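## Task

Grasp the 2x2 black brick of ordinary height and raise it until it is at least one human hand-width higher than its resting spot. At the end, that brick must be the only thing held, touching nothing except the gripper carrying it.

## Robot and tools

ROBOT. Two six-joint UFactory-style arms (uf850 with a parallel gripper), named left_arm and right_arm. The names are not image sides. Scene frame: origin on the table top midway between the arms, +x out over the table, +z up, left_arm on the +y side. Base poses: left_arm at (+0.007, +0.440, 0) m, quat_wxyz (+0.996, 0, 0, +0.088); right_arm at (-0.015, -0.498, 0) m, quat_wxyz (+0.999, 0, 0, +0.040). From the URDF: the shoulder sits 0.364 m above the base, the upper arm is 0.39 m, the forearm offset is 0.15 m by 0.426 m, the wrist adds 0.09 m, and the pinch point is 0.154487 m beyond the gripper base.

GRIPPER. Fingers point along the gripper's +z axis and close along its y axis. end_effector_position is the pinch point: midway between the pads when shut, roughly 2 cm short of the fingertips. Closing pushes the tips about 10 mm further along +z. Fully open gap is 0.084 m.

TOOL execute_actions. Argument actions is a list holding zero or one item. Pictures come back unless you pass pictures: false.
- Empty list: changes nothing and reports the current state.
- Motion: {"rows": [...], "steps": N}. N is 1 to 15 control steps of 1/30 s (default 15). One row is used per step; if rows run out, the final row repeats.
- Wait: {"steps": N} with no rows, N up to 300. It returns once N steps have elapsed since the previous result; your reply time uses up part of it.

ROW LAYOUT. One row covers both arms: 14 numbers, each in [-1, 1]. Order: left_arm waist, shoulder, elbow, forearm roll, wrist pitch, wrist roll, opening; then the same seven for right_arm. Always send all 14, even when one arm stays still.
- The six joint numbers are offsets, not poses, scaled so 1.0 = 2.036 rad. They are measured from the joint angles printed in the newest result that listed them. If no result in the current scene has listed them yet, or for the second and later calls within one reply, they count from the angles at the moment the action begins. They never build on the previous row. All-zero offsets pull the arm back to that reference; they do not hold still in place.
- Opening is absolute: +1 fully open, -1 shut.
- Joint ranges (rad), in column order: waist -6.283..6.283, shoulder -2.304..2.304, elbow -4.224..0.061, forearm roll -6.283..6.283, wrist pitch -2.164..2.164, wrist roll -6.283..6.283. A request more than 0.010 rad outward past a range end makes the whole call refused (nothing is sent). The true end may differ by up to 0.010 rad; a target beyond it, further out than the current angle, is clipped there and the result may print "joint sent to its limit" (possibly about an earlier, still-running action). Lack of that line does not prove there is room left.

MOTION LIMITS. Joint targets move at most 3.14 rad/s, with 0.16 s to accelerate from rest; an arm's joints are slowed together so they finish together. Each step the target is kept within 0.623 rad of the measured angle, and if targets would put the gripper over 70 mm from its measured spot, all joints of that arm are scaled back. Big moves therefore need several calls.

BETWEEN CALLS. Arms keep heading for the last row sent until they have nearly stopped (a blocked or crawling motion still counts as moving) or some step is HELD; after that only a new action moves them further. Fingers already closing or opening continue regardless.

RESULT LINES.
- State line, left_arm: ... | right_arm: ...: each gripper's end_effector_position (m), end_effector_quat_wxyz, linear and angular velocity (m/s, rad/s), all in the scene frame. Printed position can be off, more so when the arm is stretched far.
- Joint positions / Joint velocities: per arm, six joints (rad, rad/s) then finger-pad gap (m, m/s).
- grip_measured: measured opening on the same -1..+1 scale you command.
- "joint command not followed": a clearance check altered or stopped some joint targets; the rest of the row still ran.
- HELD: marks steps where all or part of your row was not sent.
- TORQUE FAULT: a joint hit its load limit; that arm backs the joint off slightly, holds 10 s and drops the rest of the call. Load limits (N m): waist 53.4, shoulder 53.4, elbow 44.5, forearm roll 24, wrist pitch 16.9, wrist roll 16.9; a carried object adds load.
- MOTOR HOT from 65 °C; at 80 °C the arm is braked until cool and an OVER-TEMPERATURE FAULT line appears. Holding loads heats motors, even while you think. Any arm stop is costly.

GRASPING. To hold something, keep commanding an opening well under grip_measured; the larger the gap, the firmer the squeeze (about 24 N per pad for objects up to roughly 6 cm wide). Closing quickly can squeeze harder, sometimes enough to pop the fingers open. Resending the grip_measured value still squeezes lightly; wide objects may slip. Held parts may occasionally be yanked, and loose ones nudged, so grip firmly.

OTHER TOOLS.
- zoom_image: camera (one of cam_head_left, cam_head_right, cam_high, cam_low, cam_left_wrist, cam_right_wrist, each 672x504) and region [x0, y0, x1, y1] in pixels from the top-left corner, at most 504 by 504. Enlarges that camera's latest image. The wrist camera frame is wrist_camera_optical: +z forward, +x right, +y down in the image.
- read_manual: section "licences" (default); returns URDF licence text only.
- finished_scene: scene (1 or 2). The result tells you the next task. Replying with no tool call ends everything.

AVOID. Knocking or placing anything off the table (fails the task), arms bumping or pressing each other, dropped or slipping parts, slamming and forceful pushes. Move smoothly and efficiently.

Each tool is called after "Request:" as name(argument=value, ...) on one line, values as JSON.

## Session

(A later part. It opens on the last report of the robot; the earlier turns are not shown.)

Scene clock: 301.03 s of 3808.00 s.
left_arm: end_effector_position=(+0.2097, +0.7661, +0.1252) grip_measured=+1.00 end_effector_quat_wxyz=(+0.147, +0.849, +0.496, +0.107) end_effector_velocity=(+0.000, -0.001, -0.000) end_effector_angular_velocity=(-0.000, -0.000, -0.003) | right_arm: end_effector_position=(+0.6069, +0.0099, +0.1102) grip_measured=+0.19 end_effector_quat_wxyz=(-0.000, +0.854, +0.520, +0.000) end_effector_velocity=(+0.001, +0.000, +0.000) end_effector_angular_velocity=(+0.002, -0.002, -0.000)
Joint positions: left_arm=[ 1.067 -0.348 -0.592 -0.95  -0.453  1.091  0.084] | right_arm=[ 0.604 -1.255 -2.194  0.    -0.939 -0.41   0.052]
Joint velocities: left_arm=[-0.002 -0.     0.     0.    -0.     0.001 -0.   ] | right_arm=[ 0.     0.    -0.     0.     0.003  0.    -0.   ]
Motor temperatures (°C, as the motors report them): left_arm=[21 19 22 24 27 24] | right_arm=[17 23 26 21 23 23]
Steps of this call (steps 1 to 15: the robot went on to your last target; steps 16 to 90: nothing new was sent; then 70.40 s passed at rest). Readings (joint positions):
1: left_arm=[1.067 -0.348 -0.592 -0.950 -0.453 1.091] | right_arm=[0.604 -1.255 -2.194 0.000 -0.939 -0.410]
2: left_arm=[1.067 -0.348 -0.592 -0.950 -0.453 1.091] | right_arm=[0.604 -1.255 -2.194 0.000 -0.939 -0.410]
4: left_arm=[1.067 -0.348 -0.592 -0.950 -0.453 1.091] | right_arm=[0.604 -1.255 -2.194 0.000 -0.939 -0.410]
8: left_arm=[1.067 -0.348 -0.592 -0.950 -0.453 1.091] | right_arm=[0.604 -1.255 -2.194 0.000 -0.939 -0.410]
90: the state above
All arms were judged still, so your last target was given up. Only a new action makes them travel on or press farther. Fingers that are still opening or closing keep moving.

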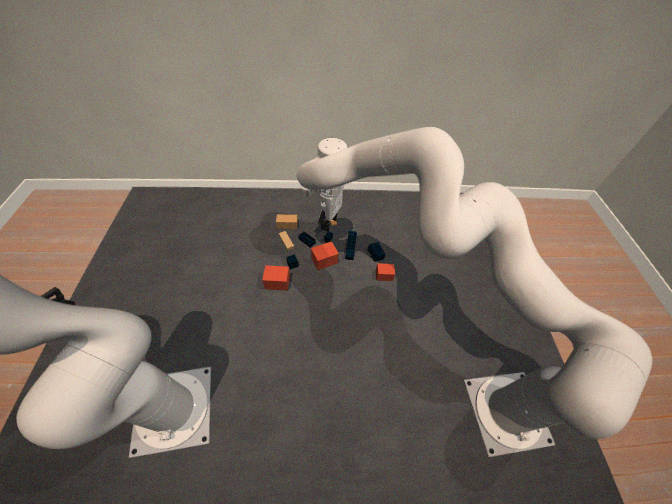

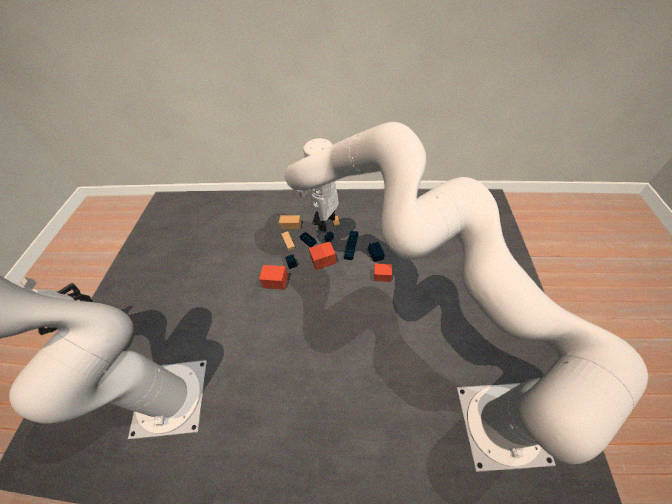

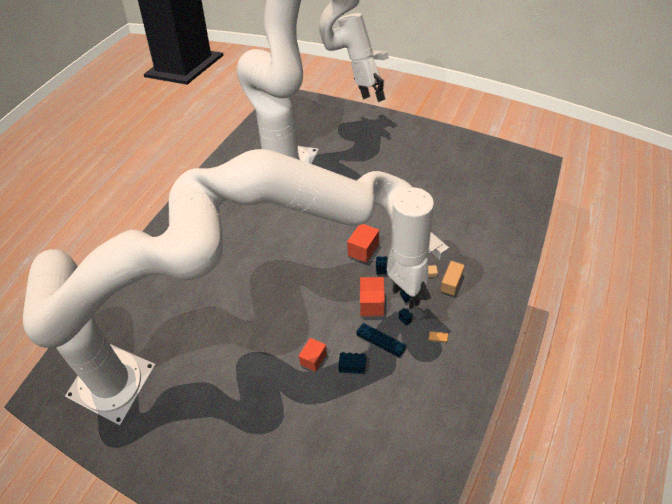

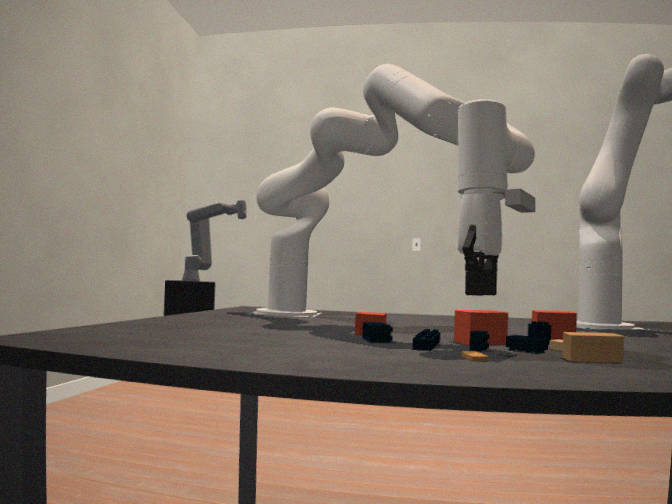

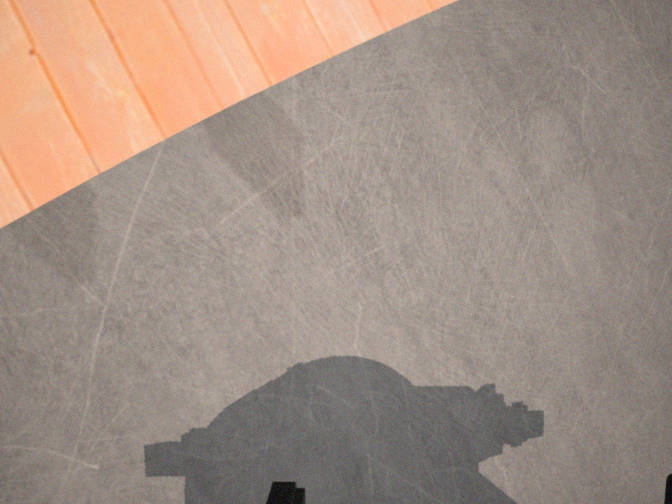

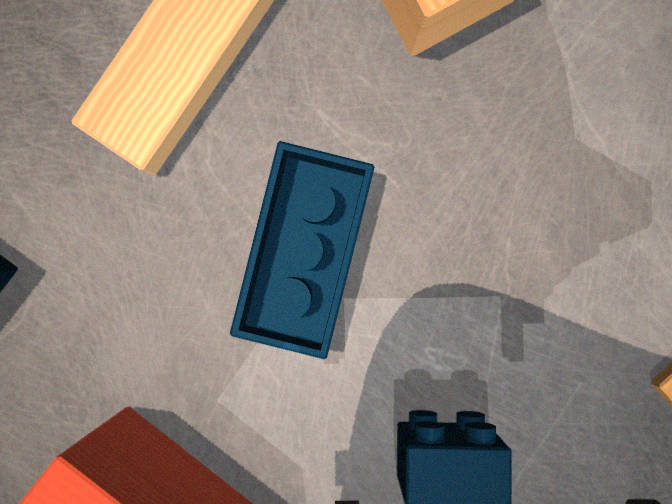

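Request:
execute_actions(actions=[{"rows": [
[0,0,0,0,0,0,1, -0.0001,-0.0008,-0.0003,0,0.0005,0.0003,0.2],
[0,0,0,0,0,0,1, -0.0002,-0.0031,-0.0013,0,0.0019,0.0010,0.2],
[0,0,0,0,0,0,1, -0.0004,-0.0067,-0.0027,0,0.0040,0.0020,0.2],
[0,0,0,0,0,0,1, -0.0007,-0.0113,-0.0046,0,0.0067,0.0032,0.2],
[0,0,0,0,0,0,1, -0.0010,-0.0168,-0.0068,0,0.0100,0.0045,0.2],
[0,0,0,0,0,0,1, -0.0012,-0.0227,-0.0092,0,0.0135,0.0058,0.2],
[0,0,0,0,0,0,1, -0.0014,-0.0291,-0.0118,0,0.0173,0.0068,0.2],
[0,0,0,0,0,0,1, -0.0016,-0.0355,-0.0144,0,0.0211,0.0076,0.2],
[0,0,0,0,0,0,1, -0.0017,-0.0419,-0.0170,0,0.0249,0.0081,0.2],
[0,0,0,0,0,0,1, -0.0017,-0.0478,-0.0194,0,0.0284,0.0081,0.2],
[0,0,0,0,0,0,1, -0.0017,-0.0533,-0.0216,0,0.0317,0.0081,0.2],
[0,0,0,0,0,0,1, -0.0017,-0.0579,-0.0235,0,0.0344,0.0081,0.2],
[0,0,0,0,0,0,1, -0.0017,-0.0615,-0.0249,0,0.0365,0.0081,0.2],
[0,0,0,0,0,0,1, -0.0017,-0.0638,-0.0259,0,0.0379,0.0081,0.2],
[0,0,0,0,0,0,1, -0.0017,-0.0646,-0.0262,0,0.0384,0.0081,0.2]
], "steps": 15}], pictures=false)

Request:
execute_actions(actions=[{"steps": 9}], pictures=false)

Request:
execute_actions(actions=[{"rows": [
[0,0,0,0,0,0,1, 0,0,0,0,0,0,0.1],
[0,0,0,0,0,0,1, 0,0,0,0,0,0,0.0],
[0,0,0,0,0,0,1, 0,0,0,0,0,0,-0.1],
[0,0,0,0,0,0,1, 0,0,0,0,0,0,-0.2],
[0,0,0,0,0,0,1, 0,0,0,0,0,0,-0.3],
[0,0,0,0,0,0,1, 0,0,0,0,0,0,-0.4],
[0,0,0,0,0,0,1, 0,0,0,0,0,0,-0.5],
[0,0,0,0,0,0,1, 0,0,0,0,0,0,-0.6],
[0,0,0,0,0,0,1, 0,0,0,0,0,0,-0.75],
[0,0,0,0,0,0,1, 0,0,0,0,0,0,-0.9],
[0,0,0,0,0,0,1, 0,0,0,0,0,0,-1.0]
], "steps": 15}])

Request:
execute_actions(actions=[{"rows": [
[0,0,0,0,0,0,1, 0,0.0015,0.0006,0,-0.0010,0,-1],
[0,0,0,0,0,0,1, 0,0.0059,0.0023,0,-0.0036,0,-1],
[0,0,0,0,0,0,1, 0,0.0127,0.0049,0,-0.0078,0,-1],
[0,0,0,0,0,0,1, 0,0.0214,0.0082,0,-0.0132,0,-1],
[0,0,0,0,0,0,1, 0,0.0316,0.0121,0,-0.0194,0,-1],
[0,0,0,0,0,0,1, 0,0.0429,0.0165,0,-0.0264,0,-1],
[0,0,0,0,0,0,1, 0,0.0549,0.0211,0,-0.0338,0,-1],
[0,0,0,0,0,0,1, 0,0.0670,0.0257,0,-0.0412,0,-1],
[0,0,0,0,0,0,1, 0,0.0790,0.0303,0,-0.0486,0,-1],
[0,0,0,0,0,0,1, 0,0.0903,0.0347,0,-0.0556,0,-1],
[0,0,0,0,0,0,1, 0,0.1005,0.0386,0,-0.0618,0,-1],
[0,0,0,0,0,0,1, 0,0.1092,0.0419,0,-0.0672,0,-1],
[0,0,0,0,0,0,1, 0,0.1160,0.0445,0,-0.0714,0,-1],
[0,0,0,0,0,0,1, 0,0.1204,0.0462,0,-0.0740,0,-1],
[0,0,0,0,0,0,1, 0,0.1219,0.0468,0,-0.0750,0,-1]
], "steps": 15}], pictures=false)

Request:
execute_actions(actions=[{"steps": 12}])

Scene clock: 341.20 s of 3808.00 s.
left_arm: end_effector_position=(+0.2097, +0.7661, +0.1252) grip_measured=+1.00 end_effector_quat_wxyz=(+0.147, +0.849, +0.496, +0.107) end_effector_velocity=(-0.000, -0.000, -0.000) end_effector_angular_velocity=(-0.000, +0.000, +0.001) | right_arm: end_effector_position=(+0.6093, +0.0084, +0.0416) grip_measured=+0.19 end_effector_quat_wxyz=(+0.000, +0.859, +0.512, -0.001) end_effector_velocity=(-0.005, -0.006, -0.173) end_effector_angular_velocity=(-0.008, +0.009, -0.009)
Joint positions: left_arm=[ 1.067 -0.348 -0.592 -0.95  -0.453  1.091  0.084] | right_arm=[ 0.601 -1.363 -2.237  0.    -0.875 -0.394  0.052]
Joint velocities: left_arm=[-0.    -0.001 -0.    -0.     0.    -0.     0.   ] | right_arm=[-0.001 -0.269 -0.102 -0.001  0.156  0.008 -0.   ]
Motor temperatures (°C, as the motors report them): left_arm=[21 19 22 24 27 24] | right_arm=[17 23 26 21 23 23]
Steps of this call (steps 1 to 90: nothing new was sent; then 36.67 s passed at rest; steps 91 to 105: all 15 steps of this action). Readings (joint positions):
91: left_arm=[1.067 -0.348 -0.592 -0.950 -0.453 1.091] | right_arm=[0.604 -1.255 -2.194 0.000 -0.939 -0.410]
92: left_arm=[1.067 -0.348 -0.592 -0.950 -0.453 1.091] | right_arm=[0.604 -1.255 -2.195 0.000 -0.938 -0.410]
94: left_arm=[1.067 -0.348 -0.592 -0.950 -0.453 1.091] | right_arm=[0.604 -1.259 -2.197 0.000 -0.936 -0.409]
98: left_arm=[1.067 -0.348 -0.592 -0.950 -0.453 1.091] | right_arm=[0.602 -1.285 -2.207 0.000 -0.921 -0.402]
105: the state above

Scene clock: 341.50 s of 3808.00 s.
left_arm: end_effector_position=(+0.2097, +0.7661, +0.1252) grip_measured=+1.00 end_effector_quat_wxyz=(+0.147, +0.849, +0.496, +0.107) end_effector_velocity=(+0.000, +0.000, +0.000) end_effector_angular_velocity=(+0.001, -0.001, -0.003) | right_arm: end_effector_position=(+0.6098, +0.0087, +0.0281) grip_measured=+0.19 end_effector_quat_wxyz=(-0.000, +0.859, +0.512, +0.001) end_effector_velocity=(-0.000, -0.000, -0.005) end_effector_angular_velocity=(-0.001, +0.001, -0.000)
Joint positions: left_arm=[ 1.067 -0.348 -0.592 -0.95  -0.453  1.091  0.084] | right_arm=[ 0.601 -1.386 -2.248  0.    -0.861 -0.393  0.052]
Joint velocities: left_arm=[-0.     0.001 -0.     0.    -0.     0.002  0.   ] | right_arm=[-0.    -0.007 -0.002  0.     0.004  0.    -0.   ]
Motor temperatures (°C, as the motors report them): left_arm=[21 19 22 24 27 24] | right_arm=[17 23 26 21 23 23]
Steps of this call (steps 1 to 9: the robot went on to your last target). Readings (joint positions):
1: left_arm=[1.067 -0.348 -0.592 -0.950 -0.453 1.091] | right_arm=[0.601 -1.371 -2.240 0.000 -0.871 -0.394]
2: left_arm=[1.067 -0.348 -0.592 -0.950 -0.453 1.091] | right_arm=[0.601 -1.377 -2.242 0.000 -0.867 -0.394]
4: left_arm=[1.067 -0.348 -0.592 -0.950 -0.453 1.091] | right_arm=[0.601 -1.383 -2.245 0.000 -0.863 -0.394]
8: left_arm=[1.067 -0.348 -0.592 -0.950 -0.453 1.091] | right_arm=[0.601 -1.385 -2.248 0.000 -0.861 -0.393]
9: the state above

Scene clock: 342.00 s of 3808.00 s.
left_arm: end_effector_position=(+0.2097, +0.7661, +0.1252) grip_measured=+1.00 end_effector_quat_wxyz=(+0.147, +0.849, +0.496, +0.107) end_effector_velocity=(-0.000, -0.000, -0.000) end_effector_angular_velocity=(-0.000, +0.001, +0.001) | right_arm: end_effector_position=(+0.6099, +0.0088, +0.0283) grip_measured=-0.29 end_effector_quat_wxyz=(-0.000, +0.859, +0.512, +0.001) end_effector_velocity=(+0.000, +0.000, +0.001) end_effector_angular_velocity=(+0.000, -0.001, +0.001)
Joint positions: left_arm=[ 1.067 -0.348 -0.592 -0.95  -0.453  1.091  0.084] | right_arm=[ 0.601 -1.385 -2.248  0.    -0.861 -0.393  0.031]
Joint velocities: left_arm=[ 0.    -0.     0.     0.     0.001 -0.001 -0.   ] | right_arm=[-0.     0.001 -0.    -0.001  0.    -0.     0.   ]
Motor temperatures (°C, as the motors report them): left_arm=[21 19 22 24 27 24] | right_arm=[17 23 26 21 23 23]
Steps of this call (steps 1 to 15: all 15 steps of this action). Readings (joint positions):
1: left_arm=[1.067 -0.348 -0.592 -0.950 -0.453 1.091] | right_arm=[0.601 -1.386 -2.248 0.000 -0.861 -0.393]
2: left_arm=[1.067 -0.348 -0.592 -0.950 -0.453 1.091] | right_arm=[0.601 -1.386 -2.248 0.000 -0.861 -0.393]
4: left_arm=[1.067 -0.348 -0.592 -0.950 -0.453 1.091] | right_arm=[0.601 -1.386 -2.248 0.000 -0.861 -0.393]
8: left_arm=[1.067 -0.348 -0.592 -0.950 -0.453 1.091] | right_arm=[0.601 -1.385 -2.248 0.000 -0.861 -0.393]
15: the state above

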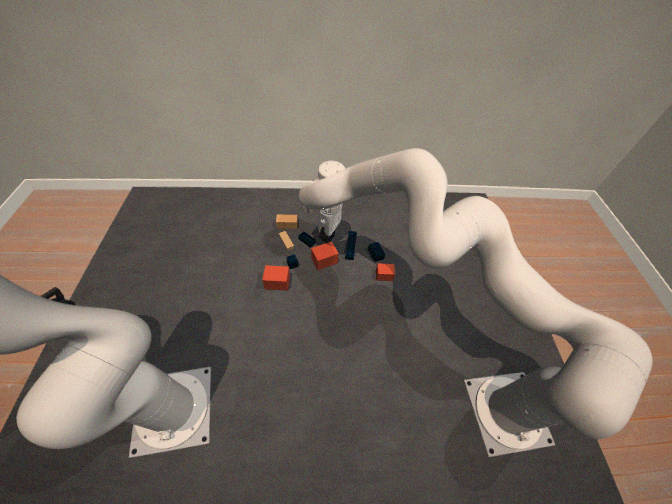

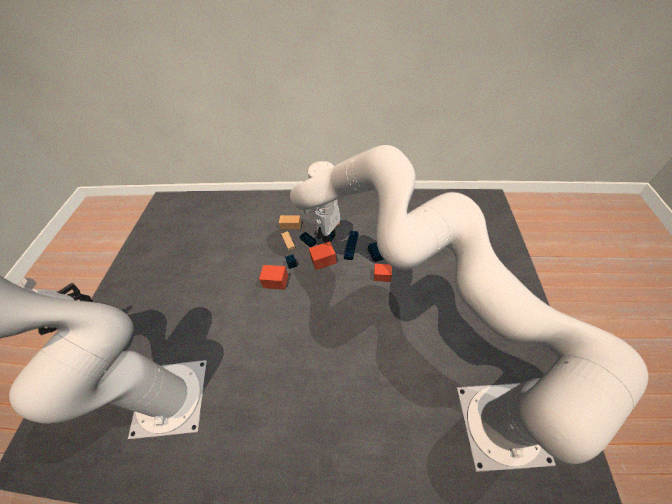

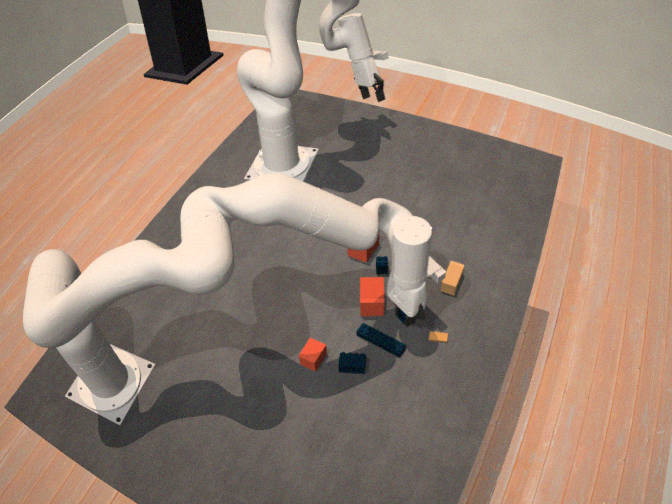

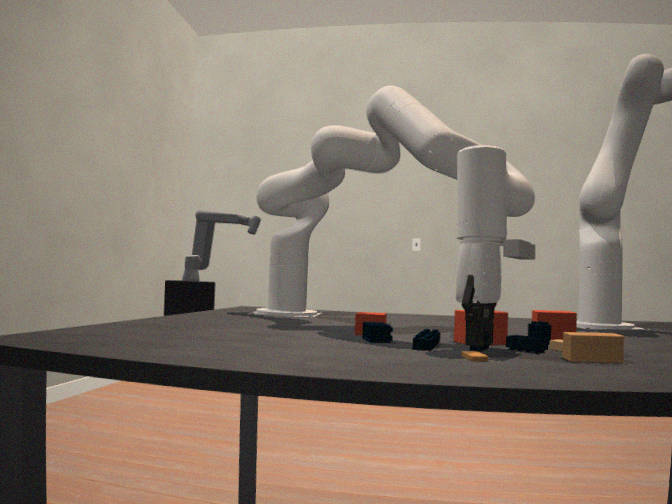

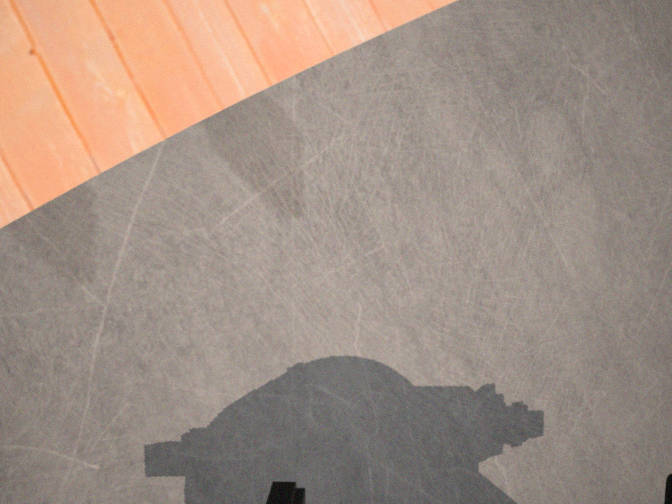

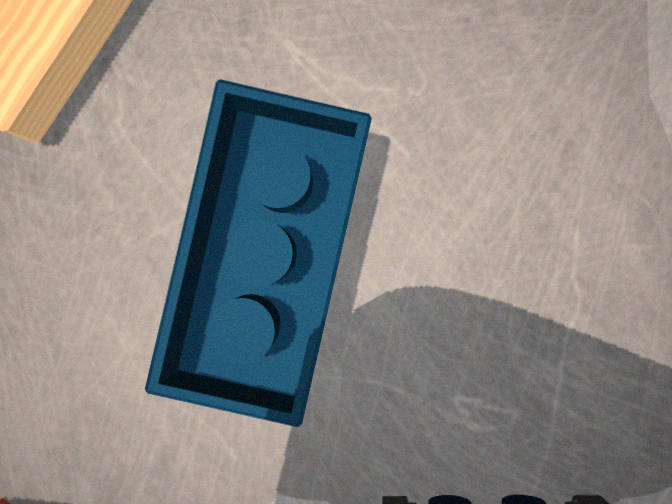

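Scene clock: 342.50 s of 3808.00 s.
left_arm: end_effector_position=(+0.2097, +0.7661, +0.1252) grip_measured=+1.00 end_effector_quat_wxyz=(+0.147, +0.849, +0.496, +0.107) end_effector_velocity=(+0.000, -0.000, -0.000) end_effector_angular_velocity=(-0.000, +0.000, -0.001) | right_arm: end_effector_position=(+0.6068, +0.0063, +0.1563) grip_measured=-0.29 end_effector_quat_wxyz=(-0.000, +0.859, +0.512, +0.003) end_effector_velocity=(-0.029, -0.023, +0.345) end_effector_angular_velocity=(+0.011, -0.013, -0.001)
Joint positions: left_arm=[ 1.067 -0.348 -0.592 -0.95  -0.453  1.091  0.084] | right_arm=[ 0.601 -1.186 -2.174  0.    -0.982 -0.393  0.031]
Joint velocities: left_arm=[-0.001 -0.001  0.     0.     0.    -0.    -0.   ] | right_arm=[ 0.     0.538  0.196  0.    -0.326  0.001  0.   ]
Motor temperatures (°C, as the motors report them): left_arm=[21 19 22 24 27 24] | right_arm=[17 23 26 21 23 23]
Steps of this call (steps 1 to 15: all 15 steps of this action). Readings (joint positions):
1: left_arm=[1.067 -0.348 -0.592 -0.950 -0.453 1.091] | right_arm=[0.601 -1.385 -2.248 0.000 -0.861 -0.393]
2: left_arm=[1.067 -0.348 -0.592 -0.950 -0.453 1.091] | right_arm=[0.601 -1.385 -2.248 0.000 -0.861 -0.393]
4: left_arm=[1.067 -0.348 -0.592 -0.950 -0.453 1.091] | right_arm=[0.601 -1.379 -2.244 0.000 -0.866 -0.393]
8: left_arm=[1.067 -0.348 -0.592 -0.950 -0.453 1.091] | right_arm=[0.601 -1.332 -2.226 0.000 -0.894 -0.393]
15: the state above

Scene clock: 342.90 s of 3808.00 s.
left_arm: end_effector_position=(+0.2097, +0.7661, +0.1252) grip_measured=+1.00 end_effector_quat_wxyz=(+0.147, +0.849, +0.496, +0.107) end_effector_velocity=(-0.000, +0.000, -0.000) end_effector_angular_velocity=(+0.001, -0.000, -0.001) | right_arm: end_effector_position=(+0.6024, +0.0027, +0.1853) grip_measured=-0.29 end_effector_quat_wxyz=(-0.000, +0.859, +0.512, +0.000) end_effector_velocity=(+0.001, +0.001, +0.007) end_effector_angular_velocity=(+0.004, -0.005, -0.000)
Joint positions: left_arm=[ 1.067 -0.348 -0.592 -0.95  -0.453  1.091  0.084] | right_arm=[ 0.601 -1.138 -2.152  0.    -1.013 -0.393  0.031]
Joint velocities: left_arm=[ 0.001 -0.001 -0.001 -0.     0.     0.002  0.   ] | right_arm=[-0.     0.007 -0.002  0.    -0.003  0.     0.   ]
Motor temperatures (°C, as the motors report them): left_arm=[21 19 22 24 27 24] | right_arm=[17 23 26 21 23 23]
Steps of this call (steps 1 to 12: the robot went on to your last target). Readings (joint positions):
1: left_arm=[1.067 -0.348 -0.592 -0.950 -0.453 1.091] | right_arm=[0.601 -1.170 -2.168 0.000 -0.992 -0.393]
2: left_arm=[1.067 -0.348 -0.592 -0.950 -0.453 1.091] | right_arm=[0.601 -1.158 -2.164 0.000 -0.999 -0.393]
4: left_arm=[1.067 -0.348 -0.592 -0.950 -0.453 1.091] | right_arm=[0.601 -1.145 -2.158 0.000 -1.008 -0.393]
8: left_arm=[1.067 -0.348 -0.592 -0.950 -0.453 1.091] | right_arm=[0.601 -1.140 -2.153 0.000 -1.013 -0.393]
12: the state above

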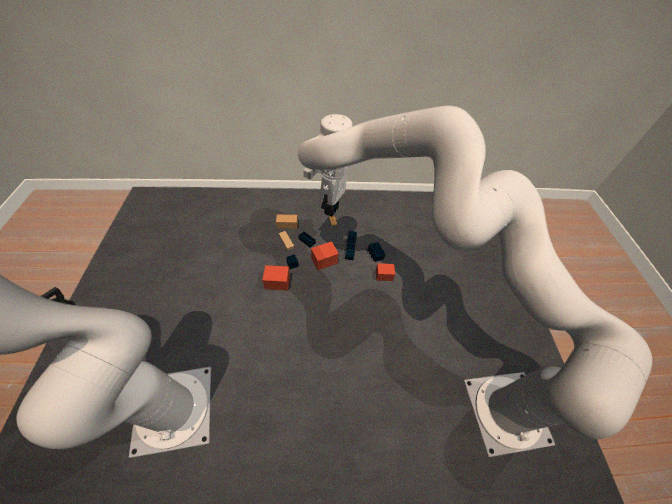

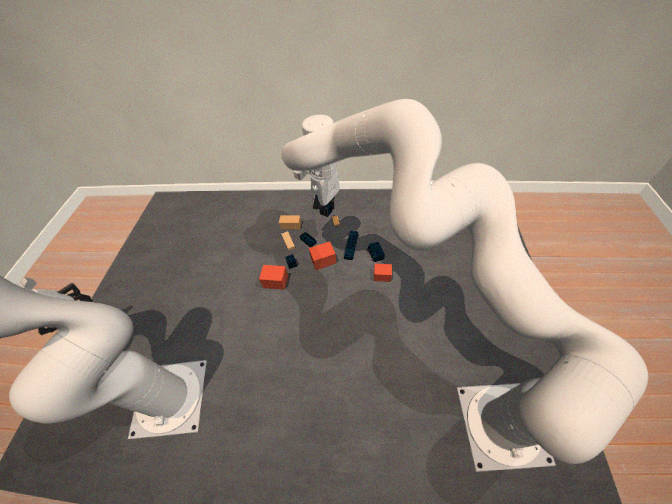

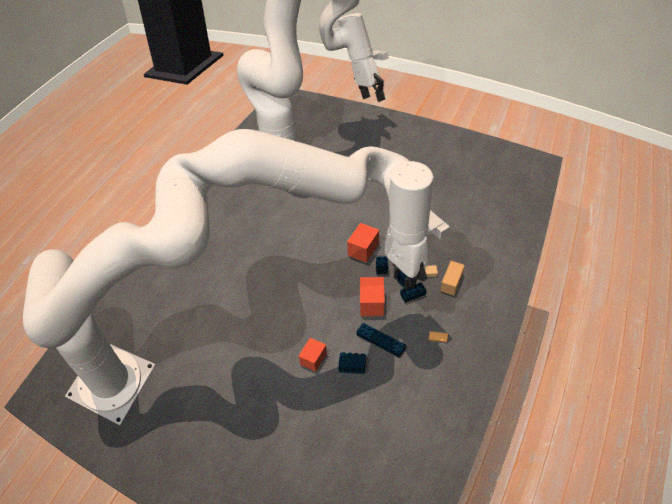

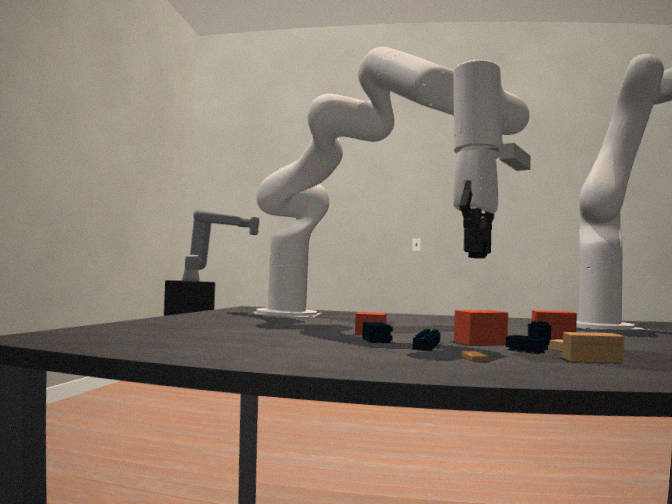

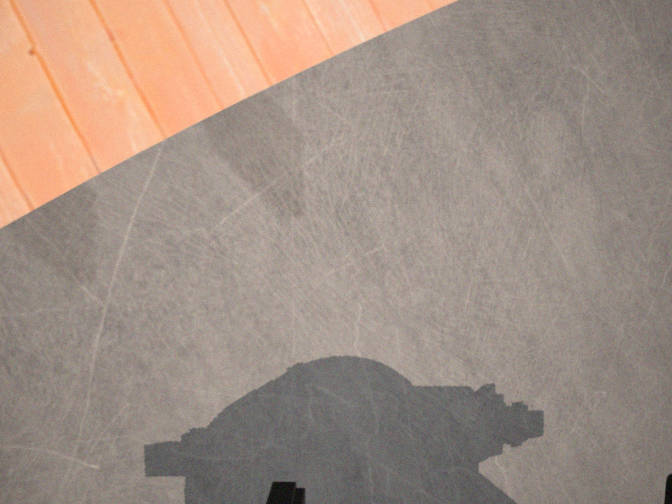

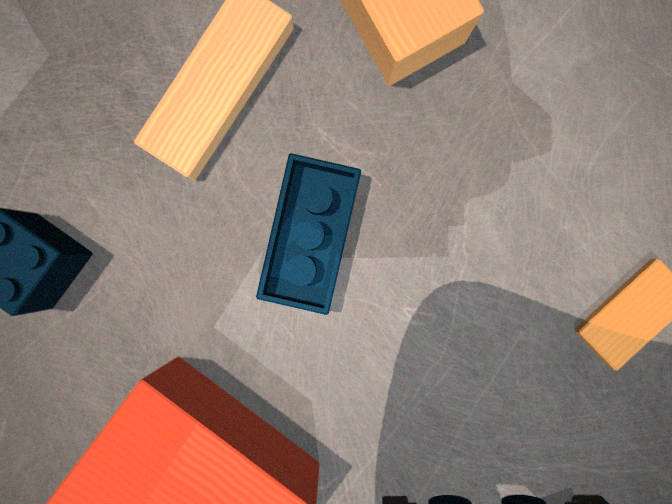

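The brick is held about 16 cm up, with a finger gap of 31 mm.

Request:
finished_scene(scene=1)

The scene is finished: the task was done.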